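## Task

Find the tote somewhere in the room and place the cardboard box inside it so that no part sticks out past the tote's rim. The box must rest there without the robot holding it. The robot must not tip over or finish leaning.

## Robot and tools

Robot: a Hello Robot Stretch 4, about 1.6 m tall. It has one arm and no second one. Its parts are an omni-wheel base (rim within 0.23 m of the base origin), a lift that slides up a mast, a telescoping arm that reaches straight forward, a three-joint wrist (yaw, pitch, roll) and a two-finger gripper. Cameras: head_camera (top of mast, looks forward and down; turn the base to look elsewhere), head_left_camera and head_right_camera (fisheyes beside it that look more steeply down and show the base and arm), and wrist_camera (looks along the fingers, with the fingertips near the bottom of its image).

Frames: the base frame has its origin on the floor below the base centre, x forward, y left, z up. hand_pose is reported in this frame; it is a point between the open fingertips, and its printed position may be a little off. The odometry frame is where the base frame was when the scene began. base_odometry counts wheel rotation only, so slipping shows up as travel; heading runs -3.142 to 3.142, positive to the left.

execute_actions(actions, cameras): actions is a list holding a single action or nothing (an empty list only reports state and images). cameras is a list of names from head_camera, head_left_camera, head_right_camera, wrist_camera, all; omitted or null or ["all"] gives every camera, [] gives none. An action contains "base", "joints", or both, plus optional "pace" and "contact_limits"; or it contains only "end_of_arm". Motions in one action begin together.
- base: exactly one key, each a relative move from where the base last reported itself, not a position. translate_m: metres straight ahead (negative backward), -2 to 2. strafe_m: metres sideways, left positive, -2 to 2. rotate_rad: radians in place, counter-clockwise positive, -3.2 to 3.2.
- joints: a single dictionary keyed by joint name, each value an absolute target (not an offset). lift_m 0 to 1.2 m; arm_m 0 to 0.55 m extension; wrist_yaw_rad -1.134 to 4.276 (0 points forward, positive turns left, 3.14 is folded back, past 3.4 the arm may block); wrist_pitch_rad -1.117 to 4.259 (0 level, 1.57 pointing down); wrist_roll_rad -1.117 to 4.259 (0 keeps both fingers at equal height, positive turns clockwise as seen from behind); gripper_m -0.038 to 0.141 m, the fingertip gap (negative means the tips press together). Out-of-range joint targets are clipped and reported; any other bad value or unknown key rejects the whole call.
- pace: "slow", "default", "fast" or "max". Base speeds rise from 0.1 to 0.6 m/s and 1 to 4 rad/s, and are reduced when the lift is high.
- contact_limits: only arm_m, from 0 (gentlest) to 0.75 (firmest), default 0.5; the arm stops when it pushes harder.
- end_of_arm: "enable_torque" reactivates wrist or gripper motors that switched off.
Any joint or base left out of an action may still be driving toward an earlier target. A good opening move unfolds the wrist: lift_m 0.4 with wrist_yaw_rad 0.

wait(seconds): 0 to 10; commands nothing and returns the same report as an empty action. zoom_image(camera, region): region is [x0, y0, x1, y1] in pixels of that camera's latest full image, origin top-left, at most 504 by 504. read_manual(section) returns only licence texts. finished_scene(scene) closes the current scene by its number, irreversibly, and reports success and the next task. Only call it when the object sits free in the tote.

Result lines: base_status and joint_status tell how each commanded motion ended: "done" (for the base, wheels turned the full amount even if slipping), "off_target" (resting short and maybe still pushing), "contact_stop_at_<key>" (met something; that part may go slack, a slack lift can sag and slack wheels can roll), "limit_stop_at_<name>" (e.g. own_body, or tilt above 6 degrees, which makes lift, arm and wheels slack until the lean eases), "time_out", "torque_fault" (a wrist motor went limp; send enable_torque). on_its_own covers what the call did not command; "held at" there is the held target, not the actual position. If a stop is reported, later motion calls in the same reply are skipped. lidar_m: 12 distances in metres, one per 30-degree sector, starting straight ahead and going counter-clockwise (4th left, 7th behind, 10th right); "-" means nothing seen or closer than 0.25 m; it sees from about 0.15 m up, misses glass, thin legs and much behind. wrist_depth_mm: a 7 by 7 grid from top left of median depth, 100 to 2000 mm, "-" when unknown; the robot's own body appears. turned_by_wheels vs turned_by_imu differing by over about 0.1 rad suggests a collision or slip, adding that difference to the heading error. base_tilt is in degrees, forward and right positive, with a fixed bias up to 1.5. motor_effort is percent of maximum, positive toward higher joint values, bracket is the peak; for wheel_0, wheel_1, wheel_2 positive turns the base right. Effort outside its rest range means pushing or carrying load.

Gripping: command gripper_m smaller than the object's width; squeezing harder pulls the object toward the wrist, opening pushes it out. The gap reading and "done" do not prove a grasp; a firm squeeze shows as a clear gripper_m effort change. If fingertips snag on a surface below, raise the lift.

Avoid: dropping, slamming or hard shoving of objects; driving or turning with over 1 kg held and arm_m above 0.2, especially at fast paces; strong steady pushes or pulls with a raised gripper; pressing the gripper into things during base or arm moves (torque faults); tilting the gripper up while rolled, which can trigger own-body stops. A loose object may occasionally be nudged by something else, so check it before finishing. The robot keeps its last command while you think.

Each tool is called after "Emit:" as name(argument=value, ...), one argument or row to a line, values as JSON.

## Session

Emit:
execute_actions(
  actions=[],
)

Scene clock: 0.00 s.
base_odometry: x=+0.000 y=+0.000 heading=+0.000 (m, m, rad; odometry frame)
turned_by_wheels: +0.000 (rad since the last result)
turned_by_imu: +0.000 (rad since the last result)
base_tilt: forward=-0.4 right=+0.9 (deg)
lidar_m: 0.78 0.86 1.79 1.77 0.97 0.80 0.78 0.89 0.87 0.86 0.95 0.79
base_status: not commanded
joint_positions: lift_m=+0.271 arm_m=+0.001 wrist_yaw_rad=+3.083 wrist_pitch_rad=-0.004 wrist_roll_rad=+0.012 gripper_m=+0.057
joint_status: not commanded
motor_effort: lift_m=+20 arm_m=+0 wrist_yaw_rad=-2 wrist_pitch_rad=-5 wrist_roll_rad=-1 gripper_m=-3 wheel_0=+0 wheel_1=+0 wheel_2=+0 (%)
hand_pose: x=-0.1109 y=+0.1041 z=+0.4503 quat_wxyz=(+0.029, +0.002, +0.006, +1.000) (m; base frame)
wrist_depth_mm: - 136 931 904 878 842 820 / - 124 174 917 878 854 820 / - 133 191 917 891 854 820 / 140 142 960 931 891 866 831 / 1042 1025 976 931 891 866 854 / 1060 1042 976 931 904 866 866 / 917 991 991 - 904 878 878
pictures: head_camera, head_left_camera, head_right_camera, wrist_camera
Images, in order (width x height): head_camera 420x560, head_left_camera 420x672, head_right_camera 420x672, wrist_camera 616x392.

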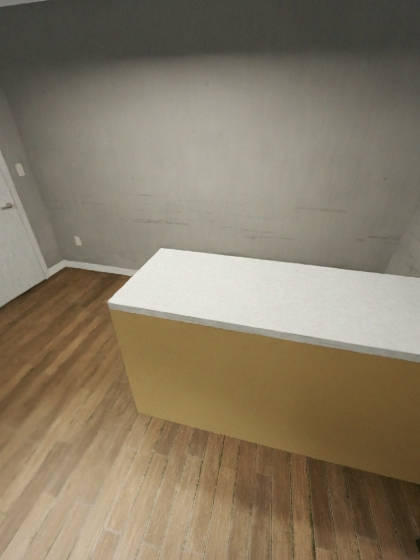

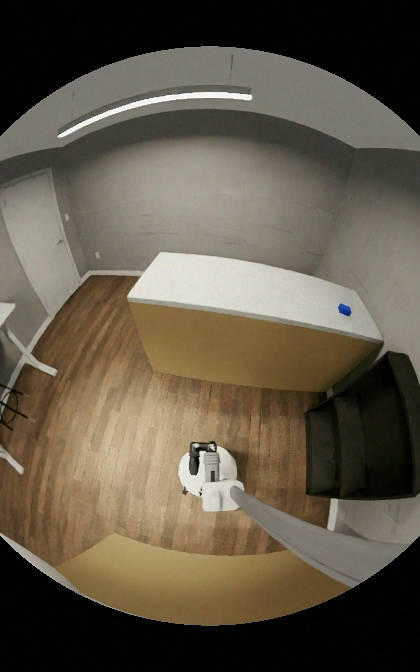

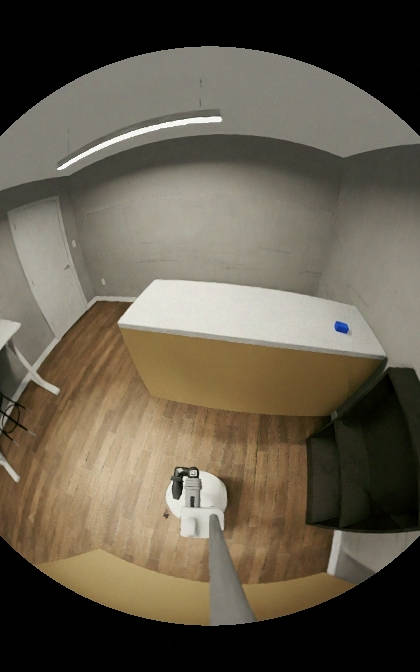

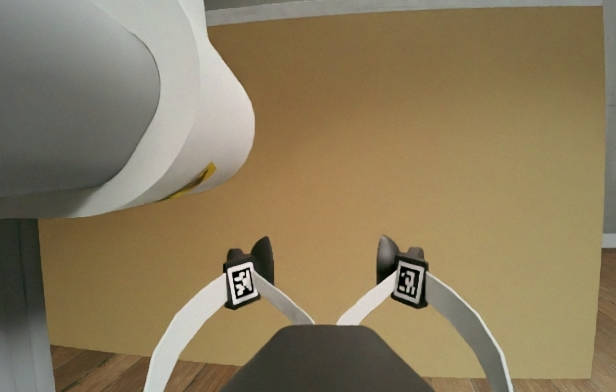

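Emit:
execute_actions(
  actions=[
    {"base":{"rotate_rad":2.6},"pace":"fast"},
  ],
  cameras=["head_camera","head_left_camera"],
)

Scene clock: 4.10 s.
base_odometry: x=+0.000 y=+0.000 heading=+2.600 (m, m, rad; odometry frame)
turned_by_wheels: +2.600 (rad since the last result)
turned_by_imu: +2.624 (rad since the last result)
base_tilt: forward=-0.3 right=+0.9 (deg)
lidar_m: 0.80 0.79 0.89 0.88 0.86 0.94 0.80 0.79 0.88 1.78 1.76 1.01
base_status: done
joint_positions: lift_m=+0.271 arm_m=+0.001 wrist_yaw_rad=+3.083 wrist_pitch_rad=-0.004 wrist_roll_rad=+0.012 gripper_m=+0.057
joint_status: not commanded
motor_effort: lift_m=+20(20) arm_m=+0(0) wrist_yaw_rad=-1(1) wrist_pitch_rad=-6(5) wrist_roll_rad=-1(2) gripper_m=-5(4) wheel_0=+1(7) wheel_1=+1(6) wheel_2=+2(8) (%)
hand_pose: x=-0.1109 y=+0.1041 z=+0.4503 quat_wxyz=(+0.029, +0.002, +0.006, +1.000) (m; base frame)
wrist_depth_mm: - 136 917 1008 1160 1366 1008 / - 124 174 1008 1098 1205 991 / - 133 190 1025 1138 1229 1008 / 141 143 931 1025 1138 1229 1025 / 809 891 931 1042 1098 1255 1025 / 831 878 917 1025 1118 991 1025 / 820 866 946 - 1025 931 854
pictures: head_camera, head_left_camera
Images, in order (width x height): head_camera 420x560, head_left_camera 420x672.

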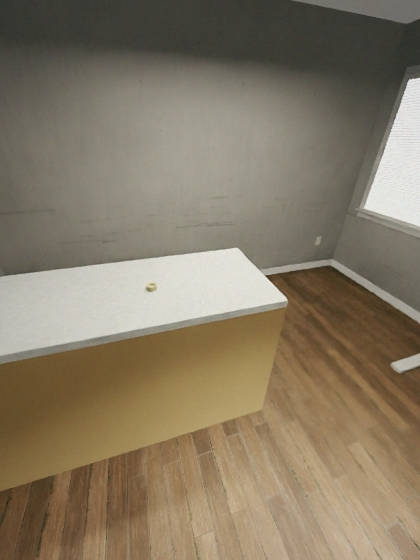

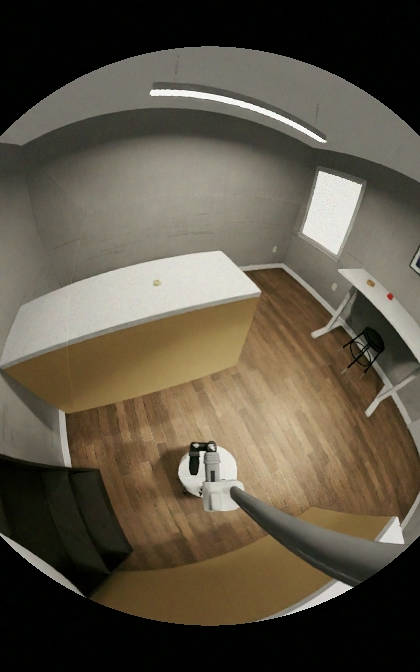

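Emit:
execute_actions(
  actions=[
    {"base":{"rotate_rad":-1.2},"joints":{"lift_m":0.4,"wrist_yaw_rad":0},"pace":"fast"},
  ],
  cameras=["head_camera","head_left_camera"],
)

Emit:
execute_actions(
  actions=[
    {"base":{"translate_m":1.0},"pace":"fast"},
  ],
)

Scene clock: 9.33 s.
base_odometry: x=+0.000 y=+0.000 heading=+1.400 (m, m, rad; odometry frame)
turned_by_wheels: -1.200 (rad since the last result)
turned_by_imu: -1.212 (rad since the last result)
base_tilt: forward=-0.3 right=+0.9 (deg)
lidar_m: 1.75 1.85 0.82 0.79 0.83 1.14 0.87 0.90 0.83 0.79 0.83 1.86
base_status: done
joint_positions: lift_m=+0.400 arm_m=+0.001 wrist_yaw_rad=+0.000 wrist_pitch_rad=-0.004 wrist_roll_rad=+0.012 gripper_m=+0.057
joint_status: all done
motor_effort: lift_m=+25(25) arm_m=+0(0) wrist_yaw_rad=-2(7) wrist_pitch_rad=-5(6) wrist_roll_rad=-3(2) gripper_m=-3(7) wheel_0=+1(6) wheel_1=+1(8) wheel_2=+1(8) (%)
hand_pose: x=+0.4605 y=-0.0873 z=+0.5792 quat_wxyz=(+1.000, +0.006, -0.002, +0.000) (m; base frame)
wrist_depth_mm: - - - - - - - / - - - - - - - / - - - - - - - / - - - - - - - / - - - - - - - / 1756 1808 1537 1618 1499 1576 1661 / 1308 1205 1255 - 1281 1182 1229
pictures: head_camera, head_left_camera
Images, in order (width x height): head_camera 420x560, head_left_camera 420x672.

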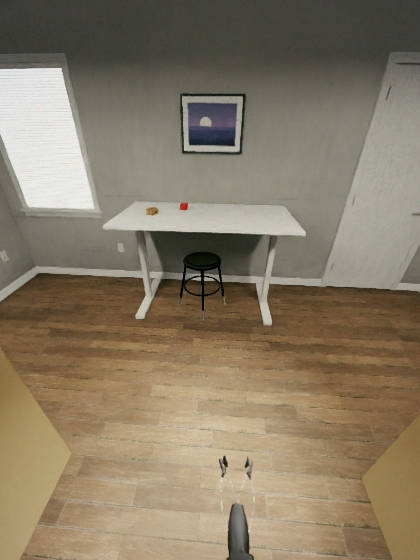

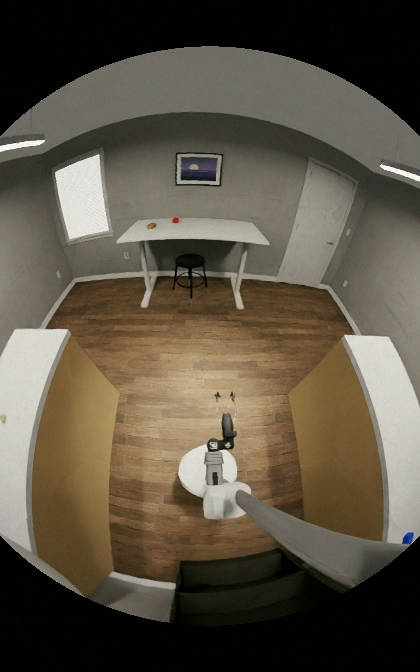

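Scene clock: 13.20 s.
base_odometry: x=+0.169 y=+0.986 heading=+1.400 (m, m, rad; odometry frame)
turned_by_wheels: +0.000 (rad since the last result)
turned_by_imu: -0.003 (rad since the last result)
base_tilt: forward=-0.3 right=+0.9 (deg)
lidar_m: 0.75 0.79 1.08 1.39 0.88 1.15 1.87 1.14 0.86 1.40 2.21 0.79
base_status: done
joint_positions: lift_m=+0.400 arm_m=+0.001 wrist_yaw_rad=+0.000 wrist_pitch_rad=-0.004 wrist_roll_rad=+0.012 gripper_m=+0.057
joint_status: not commanded
motor_effort: lift_m=+24(25) arm_m=+0(0) wrist_yaw_rad=-1(2) wrist_pitch_rad=-5(5) wrist_roll_rad=-1(1) gripper_m=-3(5) wheel_0=-2(5) wheel_1=-1(5) wheel_2=-1(11) (%)
hand_pose: x=+0.4605 y=-0.0874 z=+0.5792 quat_wxyz=(+1.000, +0.006, -0.002, +0.000) (m; base frame)
wrist_depth_mm: 768 788 809 820 809 798 1255 / 1205 1255 1336 1336 1308 1205 1281 / 1397 1366 1366 1366 1336 1308 1336 / 1430 1397 1397 1366 1336 1336 1308 / 1430 1430 715 1397 1336 1336 1336 / 1430 1430 699 1397 1336 1366 1366 / 1160 1138 1229 - 1229 1098 1229
pictures: head_camera, head_left_camera, head_right_camera, wrist_camera
Images, in order (width x height): head_camera 420x560, head_left_camera 420x672, head_right_camera 420x672, wrist_camera 616x392.

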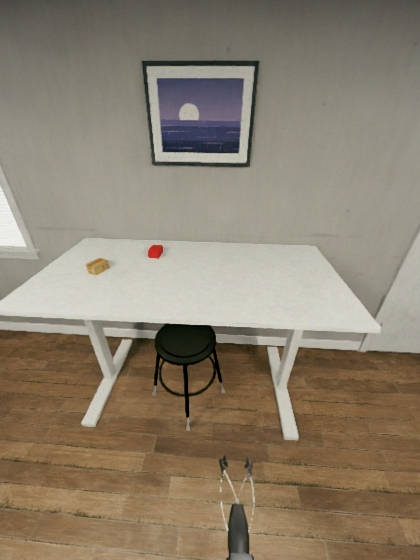

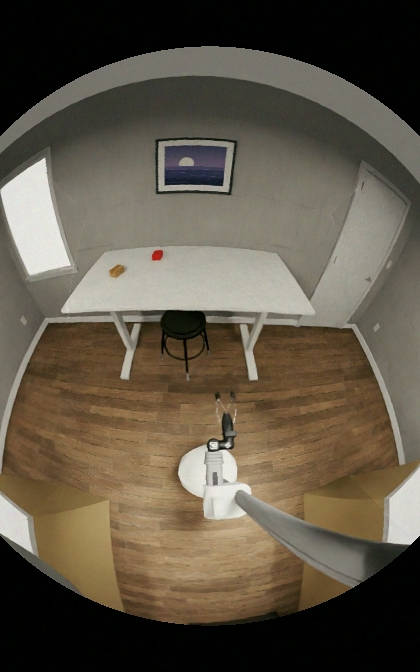

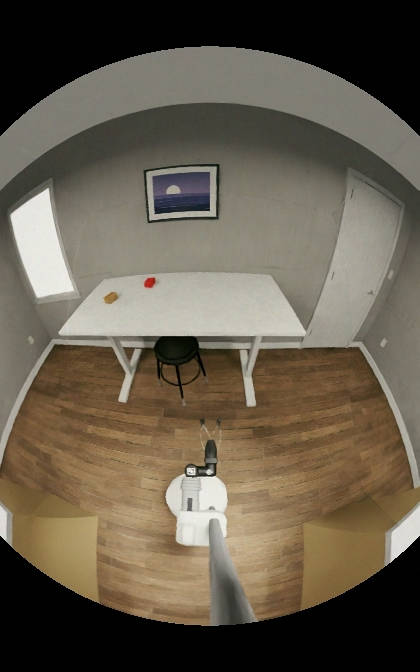

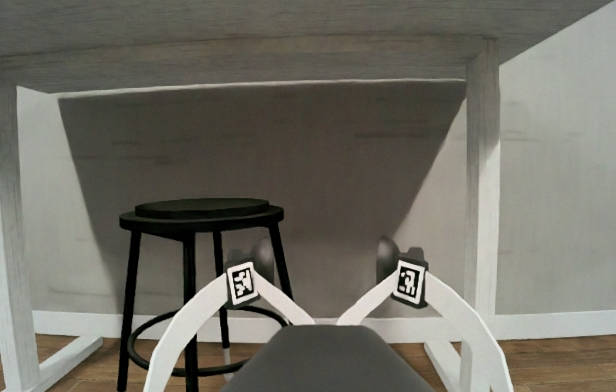

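Emit:
execute_actions(
  actions=[
    {"base":{"strafe_m":0.58},"joints":{"lift_m":0.85,"gripper_m":0.14},"pace":"fast"},
  ],
)

Emit:
zoom_image(
  camera="wrist_camera",
  region=[200, 100, 450, 300],
)

Scene clock: 21.43 s.
base_odometry: x=-0.402 y=+1.084 heading=+1.400 (m, m, rad; odometry frame)
turned_by_wheels: +0.000 (rad since the last result)
turned_by_imu: -0.001 (rad since the last result)
base_tilt: forward=-0.3 right=+0.9 (deg)
lidar_m: 0.75 0.79 1.86 1.79 0.50 0.41 0.88 1.96 1.44 1.45 1.07 0.78
base_status: done
joint_positions: lift_m=+0.850 arm_m=+0.001 wrist_yaw_rad=+0.000 wrist_pitch_rad=-0.004 wrist_roll_rad=+0.012 gripper_m=+0.140
joint_status: all done
motor_effort: lift_m=+25(26) arm_m=+0(0) wrist_yaw_rad=-1(1) wrist_pitch_rad=-5(6) wrist_roll_rad=+0(1) gripper_m=-1(3) wheel_0=+1(10) wheel_1=+1(10) wheel_2=+0(1) (%)
hand_pose: x=+0.4605 y=-0.0874 z=+1.0292 quat_wxyz=(+1.000, +0.006, -0.002, +0.000) (m; base frame)
wrist_depth_mm: 1366 1366 1336 1336 1281 1281 1281 / 1366 1366 1336 1336 1336 1281 1281 / 1397 1366 1366 1366 1366 1336 1308 / 1430 1430 1397 1366 1336 1336 1336 / 1430 621 621 615 597 535 647 / 1464 1430 917 1397 1397 1366 1366 / 1464 1430 1430 - 1366 1397 1366
pictures: head_camera, head_left_camera, head_right_camera, wrist_camera
Images, in order (width x height): head_camera 420x560, head_left_camera 420x672, head_right_camera 420x672, wrist_camera 616x392.

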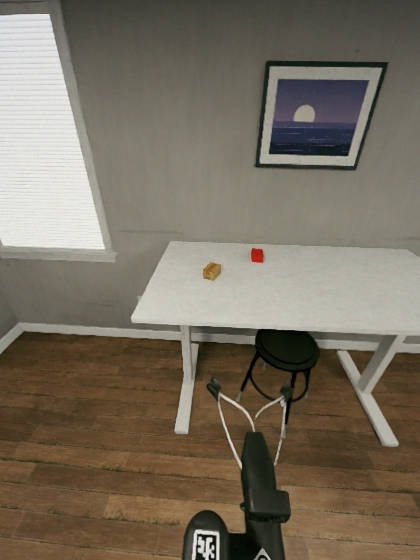

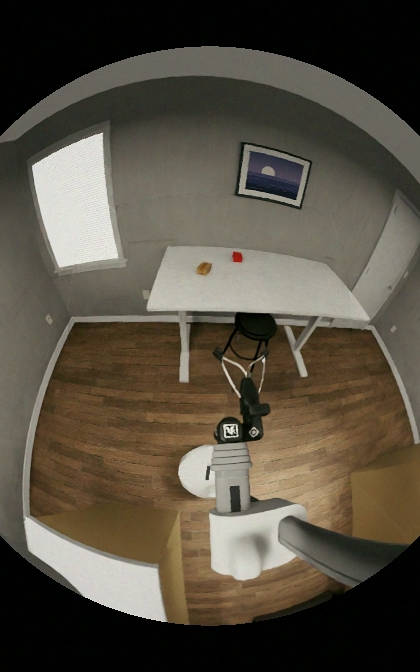

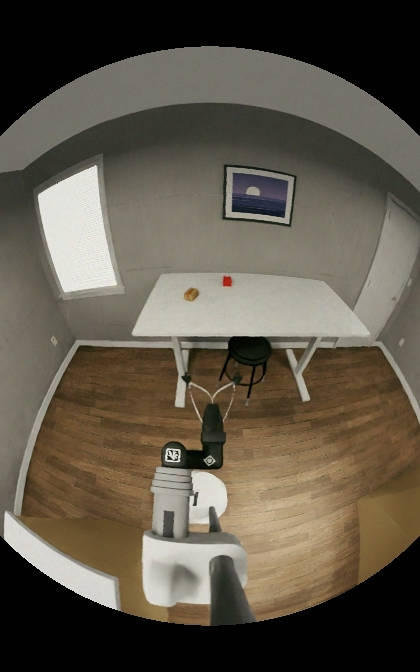

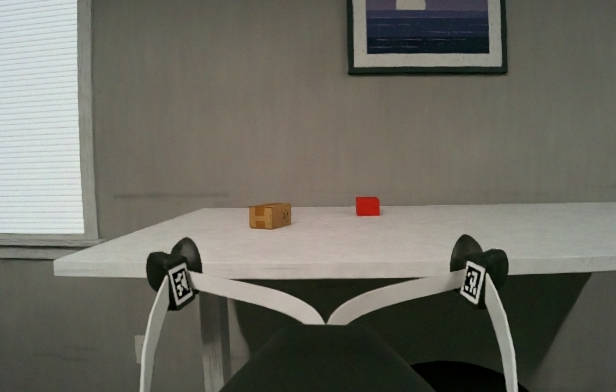

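Region (200, 100, 450, 300) of wrist_camera's 616x392 image, scaled by 2.016; it fills the top 403 rows of this view, and the rest is white.

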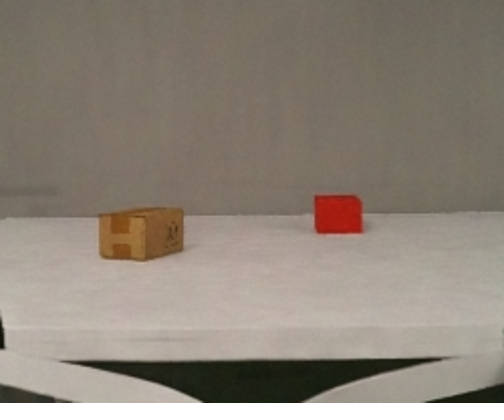

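Emit:
execute_actions(
  actions=[
    {"base":{"rotate_rad":-0.5},"pace":"fast"},
  ],
  cameras=[],
)

Emit:
execute_actions(
  actions=[
    {"base":{"strafe_m":0.63},"joints":{"arm_m":0.2},"pace":"fast"},
  ],
)

Scene clock: 30.27 s.
base_odometry: x=-0.402 y=+1.084 heading=+0.900 (m, m, rad; odometry frame)
turned_by_wheels: -0.500 (rad since the last result)
turned_by_imu: -0.505 (rad since the last result)
base_tilt: forward=-0.3 right=+0.9 (deg)
lidar_m: 0.79 0.75 0.80 1.86 1.79 0.51 0.41 0.94 1.91 1.44 1.51 1.06
base_status: done
joint_positions: lift_m=+0.850 arm_m=+0.001 wrist_yaw_rad=+0.000 wrist_pitch_rad=-0.004 wrist_roll_rad=+0.012 gripper_m=+0.140
joint_status: not commanded
motor_effort: lift_m=+25(25) arm_m=+0(0) wrist_yaw_rad=-1(1) wrist_pitch_rad=-6(6) wrist_roll_rad=-1(2) gripper_m=+0(1) wheel_0=-1(4) wheel_1=-1(5) wheel_2=+1(6) (%)
hand_pose: x=+0.4605 y=-0.0875 z=+1.0292 quat_wxyz=(+1.000, +0.006, -0.002, +0.000) (m; base frame)
wrist_depth_mm: 1160 1255 1397 1576 1756 1983 - / 1160 1281 1430 1576 1808 - - / 1182 1281 1430 1618 1863 - - / 1160 1281 1397 1537 1756 1983 - / 621 627 715 842 1336 891 - / 1229 1281 1430 1537 1308 1983 - / 1205 1281 1098 - 1921 1983 -
pictures: none
No camera images: the call's "cameras" was empty. Leave "cameras" out to get every camera's image.

Scene clock: 33.23 s.
base_odometry: x=-0.896 y=+1.476 heading=+0.900 (m, m, rad; odometry frame)
turned_by_wheels: +0.000 (rad since the last result)
turned_by_imu: -0.001 (rad since the last result)
base_tilt: forward=-0.3 right=+1.0 (deg)
lidar_m: 0.52 0.91 1.27 1.30 1.23 1.30 0.67 0.64 0.68 2.05 1.71 0.65
base_status: done
joint_positions: lift_m=+0.850 arm_m=+0.198 wrist_yaw_rad=+0.000 wrist_pitch_rad=-0.004 wrist_roll_rad=+0.012 gripper_m=+0.140
joint_status: all done
motor_effort: lift_m=+25(25) arm_m=+9(10) wrist_yaw_rad=-2(0) wrist_pitch_rad=-5(5) wrist_roll_rad=+1(1) gripper_m=+1(3) wheel_0=-1(10) wheel_1=-2(9) wheel_2=+1(1) (%)
hand_pose: x=+0.6579 y=-0.0874 z=+1.0292 quat_wxyz=(+1.000, +0.006, -0.002, +0.000) (m; base frame)
wrist_depth_mm: 759 820 904 1008 1138 1336 1576 / 768 831 931 1025 1182 1336 1576 / 778 842 946 1042 1182 1366 1618 / 778 842 946 1042 1182 1336 1537 / 778 621 609 484 591 500 559 / 768 332 310 310 304 298 336 / 265 252 271 - 264 246 246
pictures: head_camera, head_left_camera, head_right_camera, wrist_camera
Images, in order (width x height): head_camera 420x560, head_left_camera 420x672, head_right_camera 420x672, wrist_camera 616x392.

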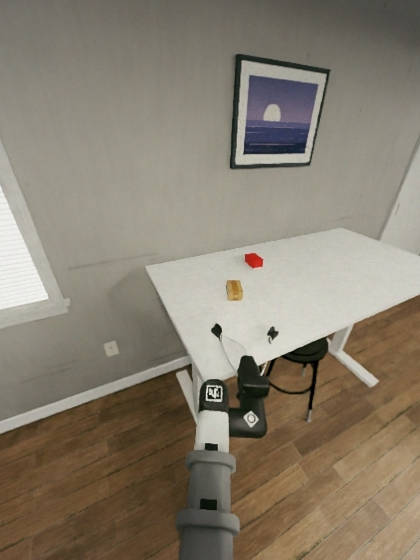

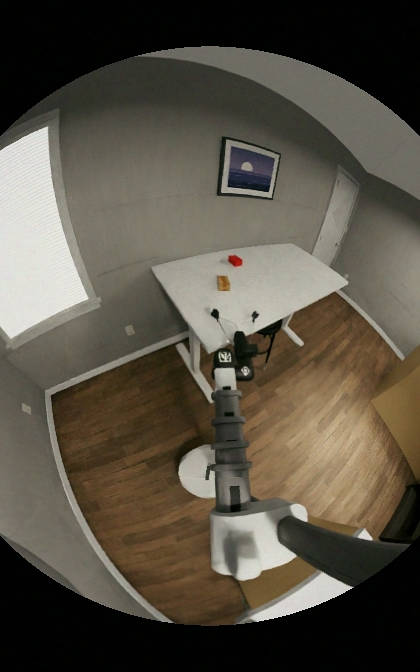

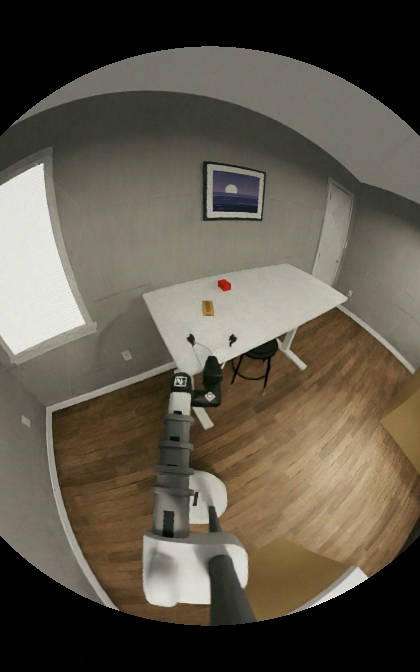

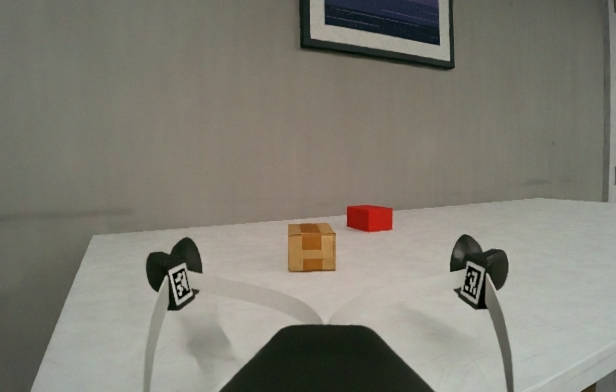

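Emit:
execute_actions(
  actions=[
    {"joints":{"arm_m":0.4,"wrist_pitch_rad":0.12},"pace":"fast"},
  ],
  cameras=["head_camera","wrist_camera"],
)

Scene clock: 41.93 s.
base_odometry: x=-0.896 y=+1.476 heading=+0.900 (m, m, rad; odometry frame)
turned_by_wheels: +0.000 (rad since the last result)
turned_by_imu: +0.000 (rad since the last result)
base_tilt: forward=-0.3 right=+0.9 (deg)
lidar_m: 0.52 0.90 1.27 1.28 1.24 1.29 0.69 0.65 0.68 2.05 1.68 0.66
base_status: not commanded
joint_positions: lift_m=+0.850 arm_m=+0.398 wrist_yaw_rad=+0.000 wrist_pitch_rad=+0.122 wrist_roll_rad=+0.012 gripper_m=+0.140
joint_status: all done
motor_effort: lift_m=+25(25) arm_m=+9(9) wrist_yaw_rad=-2(2) wrist_pitch_rad=-5(8) wrist_roll_rad=-1(1) gripper_m=+0(2) wheel_0=-1(0) wheel_1=-1(1) wheel_2=+1(1) (%)
hand_pose: x=+0.8557 y=-0.0874 z=+0.9928 quat_wxyz=(+0.998, +0.006, +0.061, +0.000) (m; base frame)
wrist_depth_mm: 585 647 715 788 878 1025 1182 / 609 661 732 820 917 1042 1205 / 621 668 750 831 946 1060 1229 / 621 654 634 621 569 591 580 / 368 366 362 281 353 315 338 / 252 239 226 225 221 219 238 / 199 192 203 - 198 187 191
pictures: head_camera, wrist_camera
Images, in order (width x height): head_camera 420x560, wrist_camera 616x392.

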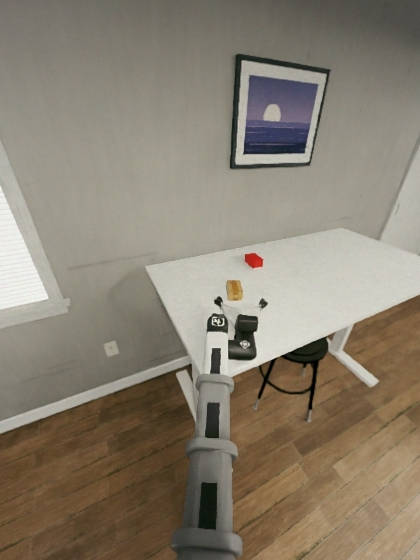

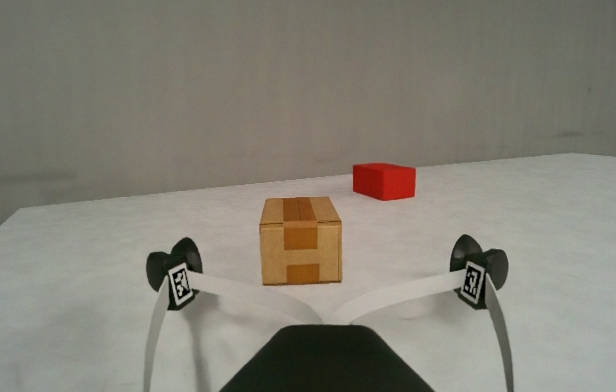

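Emit:
execute_actions(
  actions=[
    {"base":{"strafe_m":0.02},"joints":{"arm_m":0.495}},
  ],
  cameras=["wrist_camera"],
)

Emit:
execute_actions(
  actions=[
    {"joints":{"gripper_m":0.03}},
  ],
  cameras=["head_camera","wrist_camera"],
)

Scene clock: 47.53 s.
base_odometry: x=-0.911 y=+1.488 heading=+0.900 (m, m, rad; odometry frame)
turned_by_wheels: +0.000 (rad since the last result)
turned_by_imu: -0.001 (rad since the last result)
base_tilt: forward=-0.2 right=+0.9 (deg)
lidar_m: 0.49 1.07 1.27 1.27 1.21 1.28 0.69 0.66 0.69 2.07 1.67 0.62
base_status: done
joint_positions: lift_m=+0.850 arm_m=+0.493 wrist_yaw_rad=+0.000 wrist_pitch_rad=+0.122 wrist_roll_rad=+0.012 gripper_m=+0.140
joint_status: all done
motor_effort: lift_m=+25(25) arm_m=+9(8) wrist_yaw_rad=-2(1) wrist_pitch_rad=-5(5) wrist_roll_rad=-2(2) gripper_m=+1(1) wheel_0=-1(6) wheel_1=+0(8) wheel_2=+1(0) (%)
hand_pose: x=+0.9507 y=-0.0874 z=+0.9928 quat_wxyz=(+0.998, +0.006, +0.061, +0.000) (m; base frame)
wrist_depth_mm: 521 564 621 691 788 891 1025 / 530 574 640 707 798 904 1060 / 544 585 654 732 820 960 1098 / 549 591 634 621 496 580 574 / 366 366 362 212 325 315 338 / 251 237 225 180 186 218 237 / 198 192 203 - 198 187 191
pictures: wrist_camera
Images, in order (width x height): wrist_camera 616x392.

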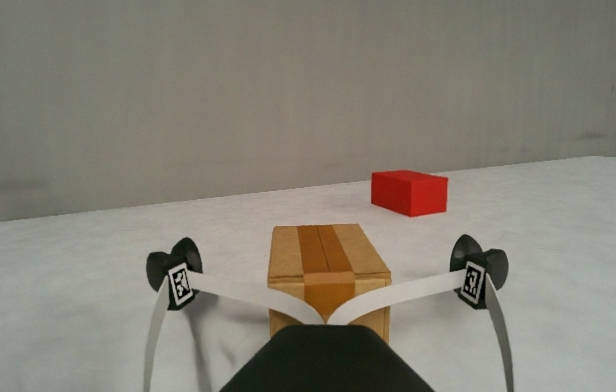

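Scene clock: 49.63 s.
base_odometry: x=-0.911 y=+1.488 heading=+0.900 (m, m, rad; odometry frame)
turned_by_wheels: +0.000 (rad since the last result)
turned_by_imu: +0.000 (rad since the last result)
base_tilt: forward=-0.2 right=+1.0 (deg)
lidar_m: 0.51 1.08 1.26 1.27 1.21 1.27 0.69 0.65 0.70 2.08 1.65 0.64
base_status: not commanded
joint_positions: lift_m=+0.850 arm_m=+0.493 wrist_yaw_rad=+0.000 wrist_pitch_rad=+0.123 wrist_roll_rad=+0.012 gripper_m=+0.030
joint_status: all done
motor_effort: lift_m=+25(25) arm_m=+9(9) wrist_yaw_rad=-2(1) wrist_pitch_rad=-7(7) wrist_roll_rad=-1(2) gripper_m=-18(17) wheel_0=-1(1) wheel_1=+0(0) wheel_2=+1(1) (%)
hand_pose: x=+0.9507 y=-0.0874 z=+0.9926 quat_wxyz=(+0.998, +0.006, +0.061, +0.000) (m; base frame)
wrist_depth_mm: 521 564 621 699 788 891 1008 / 525 580 640 715 798 917 1060 / 544 591 654 732 820 946 1098 / 549 585 634 621 492 580 569 / 366 364 359 208 211 342 336 / 250 252 195 172 176 217 236 / 198 190 202 - 197 185 190
pictures: head_camera, wrist_camera
Images, in order (width x height): head_camera 420x560, wrist_camera 616x392.

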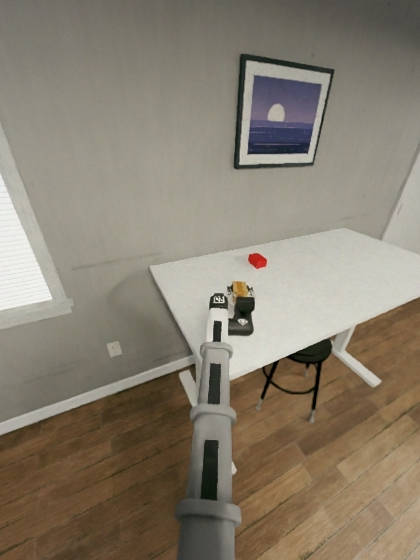

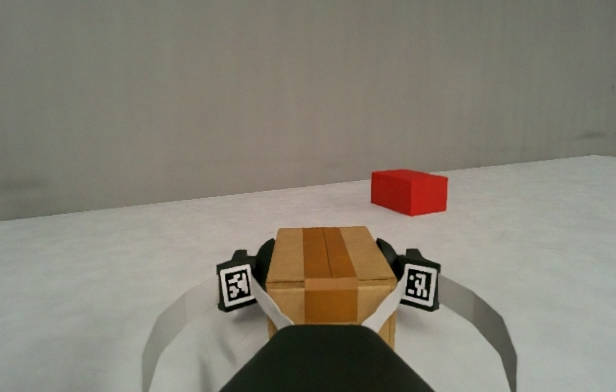

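Emit:
execute_actions(
  actions=[
    {"joints":{"lift_m":0.92}},
  ],
  cameras=["wrist_camera"],
)

Emit:
execute_actions(
  actions=[
    {"joints":{"arm_m":0.0}},
  ],
  cameras=[],
)

Emit:
execute_actions(
  actions=[
    {"base":{"rotate_rad":2.9}},
  ],
)

Scene clock: 53.43 s.
base_odometry: x=-0.911 y=+1.488 heading=+0.900 (m, m, rad; odometry frame)
turned_by_wheels: +0.000 (rad since the last result)
turned_by_imu: +0.000 (rad since the last result)
base_tilt: forward=-0.3 right=+0.9 (deg)
lidar_m: 0.50 1.07 1.25 1.26 1.21 1.28 0.69 0.65 0.70 2.07 1.66 0.64
base_status: not commanded
joint_positions: lift_m=+0.920 arm_m=+0.493 wrist_yaw_rad=+0.000 wrist_pitch_rad=+0.123 wrist_roll_rad=+0.012 gripper_m=+0.030
joint_status: all done
motor_effort: lift_m=+25(29) arm_m=+9(9) wrist_yaw_rad=-2(2) wrist_pitch_rad=-8(8) wrist_roll_rad=+0(2) gripper_m=-18(19) wheel_0=-1(1) wheel_1=+0(0) wheel_2=+0(1) (%)
hand_pose: x=+0.9507 y=-0.0874 z=+1.0624 quat_wxyz=(+0.998, +0.006, +0.061, +0.000) (m; base frame)
wrist_depth_mm: 517 569 621 691 778 891 1025 / 530 574 640 707 798 917 1060 / 539 591 661 732 820 946 1138 / 554 603 676 750 820 931 891 / 554 569 569 209 211 539 530 / 392 397 195 172 175 343 370 / 312 300 319 - 309 293 291
pictures: wrist_camera
Images, in order (width x height): wrist_camera 616x392.

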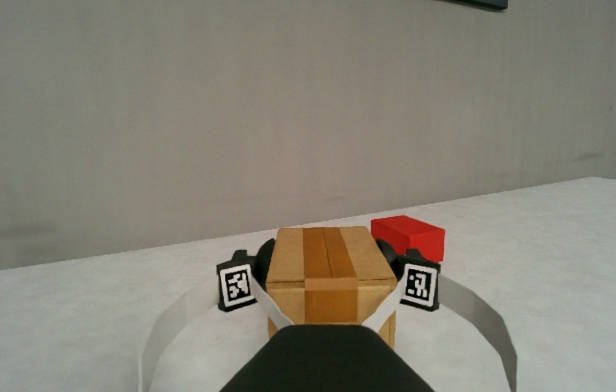

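Scene clock: 55.97 s.
base_odometry: x=-0.911 y=+1.488 heading=+0.900 (m, m, rad; odometry frame)
turned_by_wheels: +0.000 (rad since the last result)
turned_by_imu: +0.000 (rad since the last result)
base_tilt: forward=-0.3 right=+1.0 (deg)
lidar_m: 0.50 1.06 1.26 1.26 1.22 1.27 0.68 0.65 0.71 2.08 1.68 0.62
base_status: not commanded
joint_positions: lift_m=+0.920 arm_m=+0.003 wrist_yaw_rad=+0.000 wrist_pitch_rad=+0.123 wrist_roll_rad=+0.012 gripper_m=+0.030
joint_status: all done
joint sent to its limit — the command would take arm_m past its lower limit, so that joint was sent only as far as its limit.
motor_effort: lift_m=+25(25) arm_m=-9(10) wrist_yaw_rad=-1(2) wrist_pitch_rad=-9(8) wrist_roll_rad=-3(2) gripper_m=-17(19) wheel_0=-1(1) wheel_1=+0(0) wheel_2=+1(1) (%)
hand_pose: x=+0.4598 y=-0.0875 z=+1.0623 quat_wxyz=(+0.998, +0.006, +0.062, +0.000) (m; base frame)
wrist_depth_mm: 878 931 1042 1138 1281 1499 1708 / 878 976 1078 1182 1308 1537 1808 / 904 991 1098 1205 1397 1618 1863 / 931 1008 1008 991 960 931 917 / 946 1008 580 208 210 549 580 / 976 1042 195 172 176 452 1983 / 991 1060 338 - 1008 904 1366
pictures: none
No camera images: the call's "cameras" was empty. Leave "cameras" out to get every camera's image.

Scene clock: 58.83 s.
base_odometry: x=-0.911 y=+1.488 heading=-2.483 (m, m, rad; odometry frame)
turned_by_wheels: +2.900 (rad since the last result)
turned_by_imu: +2.927 (rad since the last result)
base_tilt: forward=-0.3 right=+0.9 (deg)
lidar_m: 1.46 0.66 0.65 2.21 2.07 0.83 0.50 0.52 1.22 1.39 1.21 1.22
base_status: done
joint_positions: lift_m=+0.920 arm_m=+0.003 wrist_yaw_rad=+0.000 wrist_pitch_rad=+0.123 wrist_roll_rad=+0.012 gripper_m=+0.030
joint_status: not commanded
motor_effort: lift_m=+24(25) arm_m=-9(9) wrist_yaw_rad=-2(2) wrist_pitch_rad=-9(9) wrist_roll_rad=+0(2) gripper_m=-21(19) wheel_0=-1(8) wheel_1=+1(4) wheel_2=+0(6) (%)
hand_pose: x=+0.4599 y=-0.0874 z=+1.0625 quat_wxyz=(+0.998, +0.006, +0.062, +0.000) (m; base frame)
wrist_depth_mm: 1921 - - 1499 1182 960 842 / 1983 - - 1576 1205 991 854 / - - - 1618 1255 1025 866 / - - - 1661 1281 1025 891 / - - - 209 211 1060 904 / 549 - 195 172 175 1008 917 / 1708 1756 1983 - 1281 1118 931
pictures: head_camera, head_left_camera, head_right_camera, wrist_camera
Images, in order (width x height): head_camera 420x560, head_left_camera 420x672, head_right_camera 420x672, wrist_camera 616x392.

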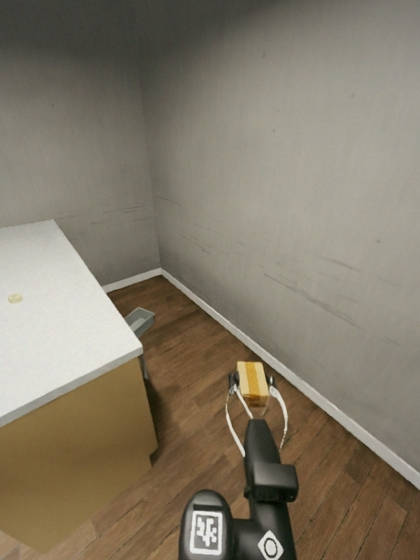

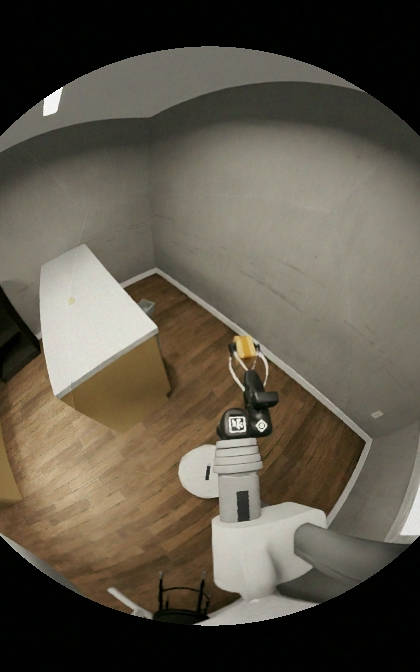

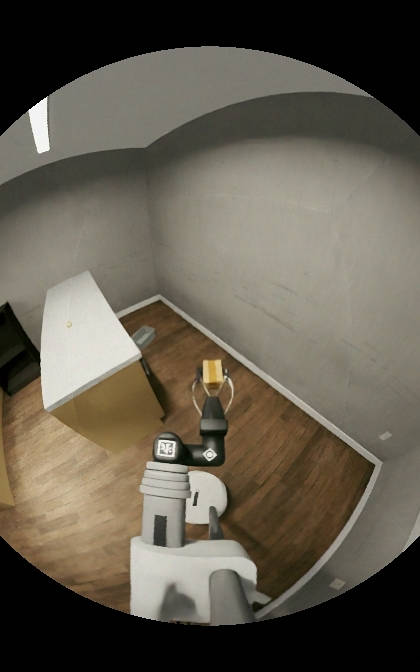

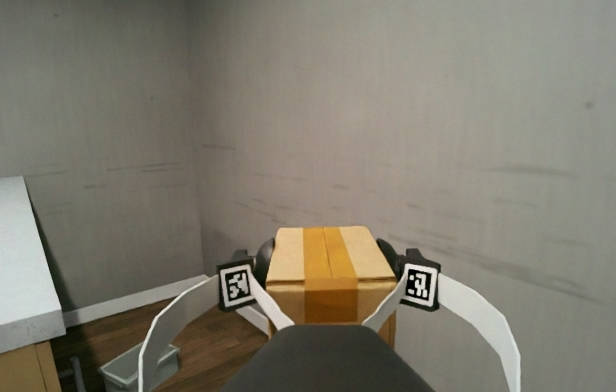

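Emit:
execute_actions(
  actions=[
    {"base":{"rotate_rad":0.77},"joints":{"lift_m":0.5}},
  ],
  cameras=[],
)

Emit:
execute_actions(
  actions=[
    {"base":{"strafe_m":-0.72},"pace":"fast"},
  ],
  cameras=["head_camera","head_left_camera"],
)

Scene clock: 65.43 s.
base_odometry: x=-0.911 y=+1.488 heading=-1.713 (m, m, rad; odometry frame)
turned_by_wheels: +0.770 (rad since the last result)
turned_by_imu: +0.777 (rad since the last result)
base_tilt: forward=-0.3 right=+0.9 (deg)
lidar_m: 0.66 0.71 2.07 1.59 0.63 0.51 1.12 1.26 1.25 1.21 1.28 0.68
base_status: done
joint_positions: lift_m=+0.500 arm_m=+0.003 wrist_yaw_rad=+0.000 wrist_pitch_rad=+0.123 wrist_roll_rad=+0.012 gripper_m=+0.030
joint_status: all done
motor_effort: lift_m=+17(25) arm_m=-9(9) wrist_yaw_rad=-2(2) wrist_pitch_rad=-8(8) wrist_roll_rad=+0(0) gripper_m=-19(18) wheel_0=-1(7) wheel_1=+0(3) wheel_2=+2(6) (%)
hand_pose: x=+0.4599 y=-0.0874 z=+0.6431 quat_wxyz=(+0.998, +0.006, +0.062, +0.000) (m; base frame)
wrist_depth_mm: 427 418 410 402 397 - 1921 / 439 430 427 415 407 - 1921 / 452 445 436 427 418 449 1983 / 469 462 452 442 433 - 1983 / 488 473 459 208 211 1921 1808 / 500 488 195 172 176 462 1464 / 521 508 496 - 469 1060 1138
pictures: none
No camera images: the call's "cameras" was empty. Leave "cameras" out to get every camera's image.

Scene clock: 68.47 s.
base_odometry: x=-1.624 y=+1.590 heading=-1.713 (m, m, rad; odometry frame)
turned_by_wheels: +0.000 (rad since the last result)
turned_by_imu: +0.000 (rad since the last result)
base_tilt: forward=-0.3 right=+0.9 (deg)
lidar_m: 1.58 0.79 0.97 1.71 1.07 1.27 1.24 0.70 0.51 0.49 0.53 0.74
base_status: done
joint_positions: lift_m=+0.500 arm_m=+0.003 wrist_yaw_rad=+0.000 wrist_pitch_rad=+0.123 wrist_roll_rad=+0.012 gripper_m=+0.030
joint_status: not commanded
motor_effort: lift_m=+17(17) arm_m=-9(9) wrist_yaw_rad=-1(0) wrist_pitch_rad=-8(9) wrist_roll_rad=-1(1) gripper_m=-17(18) wheel_0=+0(8) wheel_1=+0(10) wheel_2=+0(1) (%)
hand_pose: x=+0.4599 y=-0.0875 z=+0.6431 quat_wxyz=(+0.998, +0.006, +0.062, +0.000) (m; base frame)
wrist_depth_mm: 788 - - - - 1098 723 / 741 1060 - - - 1118 741 / 750 1042 1921 - - 1118 723 / 750 1042 1863 - - 1138 723 / 741 1042 1537 208 211 1138 715 / 741 976 195 172 176 878 741 / 732 976 1229 - 1160 1060 732
pictures: head_camera, head_left_camera
Images, in order (width x height): head_camera 420x560, head_left_camera 420x672.

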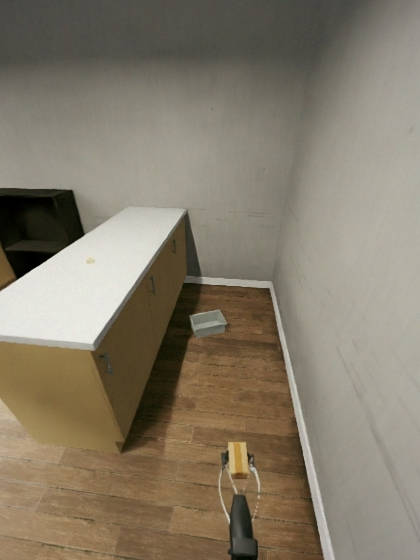

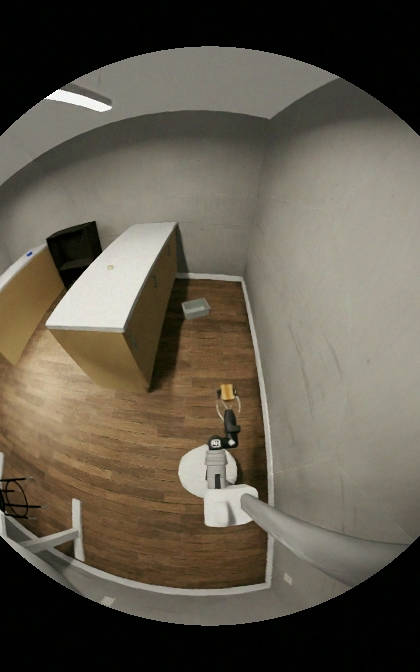

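Emit:
execute_actions(
  actions=[
    {"base":{"rotate_rad":0.06},"joints":{"lift_m":0.3}},
  ],
  cameras=[],
)

Emit:
execute_actions(
  actions=[
    {"base":{"translate_m":0.95},"joints":{"wrist_pitch_rad":0.9},"pace":"fast"},
  ],
)

Scene clock: 72.33 s.
base_odometry: x=-1.624 y=+1.590 heading=-1.653 (m, m, rad; odometry frame)
turned_by_wheels: +0.060 (rad since the last result)
turned_by_imu: +0.060 (rad since the last result)
base_tilt: forward=-0.3 right=+1.0 (deg)
lidar_m: 1.35 0.80 1.02 1.37 1.09 1.26 1.23 0.65 0.50 0.48 0.54 0.79
base_status: done
joint_positions: lift_m=+0.300 arm_m=+0.003 wrist_yaw_rad=+0.000 wrist_pitch_rad=+0.123 wrist_roll_rad=+0.012 gripper_m=+0.030
joint_status: all done
motor_effort: lift_m=+17(16) arm_m=-9(9) wrist_yaw_rad=-2(2) wrist_pitch_rad=-8(9) wrist_roll_rad=-1(0) gripper_m=-17(19) wheel_0=-1(2) wheel_1=+1(3) wheel_2=+1(3) (%)
hand_pose: x=+0.4599 y=-0.0874 z=+0.4431 quat_wxyz=(+0.998, +0.006, +0.062, +0.000) (m; base frame)
wrist_depth_mm: 661 904 1499 - - 1366 854 / 668 917 1537 - - 1430 854 / 676 917 1537 - - 1430 831 / 676 931 1537 - - 1430 842 / 676 917 1430 209 210 1281 831 / 668 946 195 172 176 946 831 / 750 820 878 - 854 809 778
pictures: none
No camera images: the call's "cameras" was empty. Leave "cameras" out to get every camera's image.

Scene clock: 76.07 s.
base_odometry: x=-1.702 y=+0.643 heading=-1.653 (m, m, rad; odometry frame)
turned_by_wheels: +0.000 (rad since the last result)
turned_by_imu: -0.003 (rad since the last result)
base_tilt: forward=-0.3 right=+1.0 (deg)
lidar_m: 0.67 0.49 0.38 0.36 0.40 1.68 1.73 0.78 0.60 0.59 0.63 0.94
base_status: done
joint_positions: lift_m=+0.300 arm_m=+0.003 wrist_yaw_rad=+0.000 wrist_pitch_rad=+0.902 wrist_roll_rad=+0.012 gripper_m=+0.030
joint_status: all done
motor_effort: lift_m=+17(17) arm_m=-8(9) wrist_yaw_rad=-2(1) wrist_pitch_rad=-5(2) wrist_roll_rad=-1(1) gripper_m=-19(15) wheel_0=+0(4) wheel_1=-1(9) wheel_2=+0(12) (%)
hand_pose: x=+0.3524 y=-0.0874 z=+0.2522 quat_wxyz=(+0.900, +0.005, +0.436, -0.003) (m; base frame)
wrist_depth_mm: 559 798 640 668 778 778 778 / 647 732 580 574 683 683 683 / 627 647 603 609 615 609 603 / 580 574 569 564 554 544 544 / 525 521 517 208 211 500 492 / 480 480 195 172 176 445 449 / 445 436 442 - 430 424 418
pictures: head_camera, head_left_camera, head_right_camera, wrist_camera
Images, in order (width x height): head_camera 420x560, head_left_camera 420x672, head_right_camera 420x672, wrist_camera 616x392.

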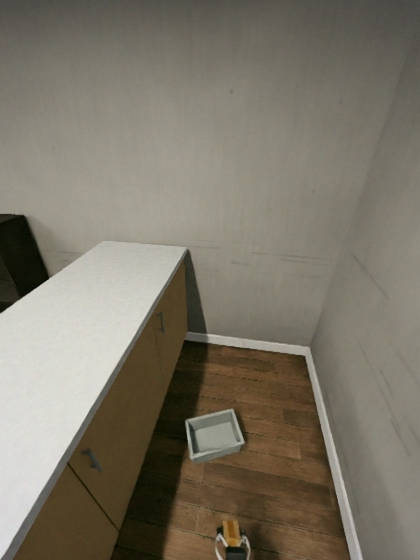

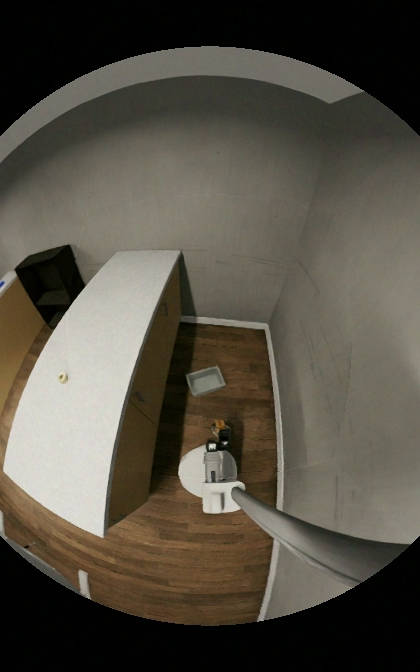

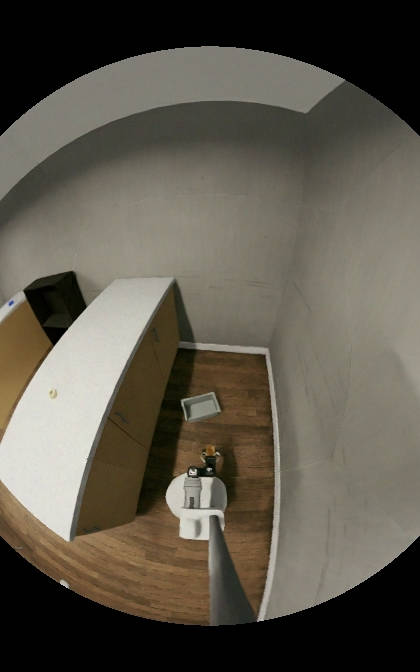

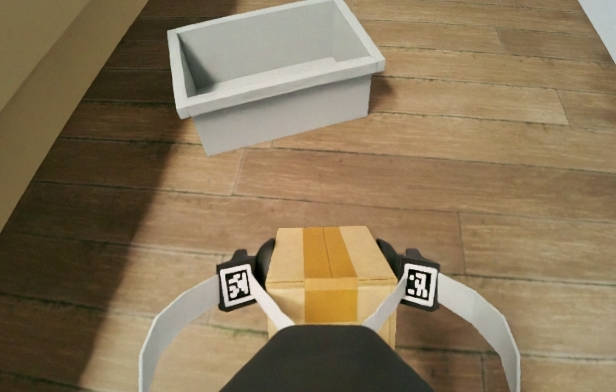

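Emit:
execute_actions(
  actions=[
    {"base":{"rotate_rad":0.09},"joints":{"lift_m":0.42,"wrist_pitch_rad":1.57}},
  ],
  cameras=[],
)

Emit:
execute_actions(
  actions=[
    {"base":{"translate_m":0.2},"joints":{"arm_m":0.37}},
  ],
)

Scene clock: 82.93 s.
base_odometry: x=-1.702 y=+0.643 heading=-1.563 (m, m, rad; odometry frame)
turned_by_wheels: +0.090 (rad since the last result)
turned_by_imu: +0.090 (rad since the last result)
base_tilt: forward=-0.3 right=+0.9 (deg)
lidar_m: 0.64 0.46 0.37 0.37 0.41 1.68 1.38 0.73 0.58 0.57 0.67 0.72
base_status: done
joint_positions: lift_m=+0.327 arm_m=+0.003 wrist_yaw_rad=+0.002 wrist_pitch_rad=+1.408 wrist_roll_rad=+0.012 gripper_m=+0.030
joint_status: lift_m limit_stop_at_own_body (moved +0.027 of +0.120); wrist_pitch_rad limit_stop_at_own_body (moved +0.506 of +0.668)
on_its_own: wrist_pitch_rad is held at +1.417, not at your +1.570, since a limit_stop_at_own_body; lift_m is slack since a limit_stop_at_own_body (your +0.420 is given up); arm_m is slack since a limit_stop_at_own_body; wrist_pitch_rad is at rest, and its effort (+27) is outside its rest range (-23 to +23)
motor_effort: lift_m=+21(27) arm_m=+0(9) wrist_yaw_rad=-7(9) wrist_pitch_rad=+27(43) wrist_roll_rad=-4(3) gripper_m=-18(17) wheel_0=-1(2) wheel_1=-1(3) wheel_2=+1(4) (%)
hand_pose: x=+0.2205 y=-0.0873 z=+0.2210 quat_wxyz=(+0.762, +0.004, +0.647, -0.003) (m; base frame)
wrist_depth_mm: 492 484 480 477 477 469 462 / 484 480 477 469 466 462 459 / 477 473 469 462 459 452 449 / 473 466 462 455 455 449 442 / 466 459 455 202 208 442 439 / 459 252 193 171 176 433 433 / 242 236 234 - 433 430 427
pictures: none
No camera images: the call's "cameras" was empty. Leave "cameras" out to get every camera's image.

not run: a stop came earlier in this reply.


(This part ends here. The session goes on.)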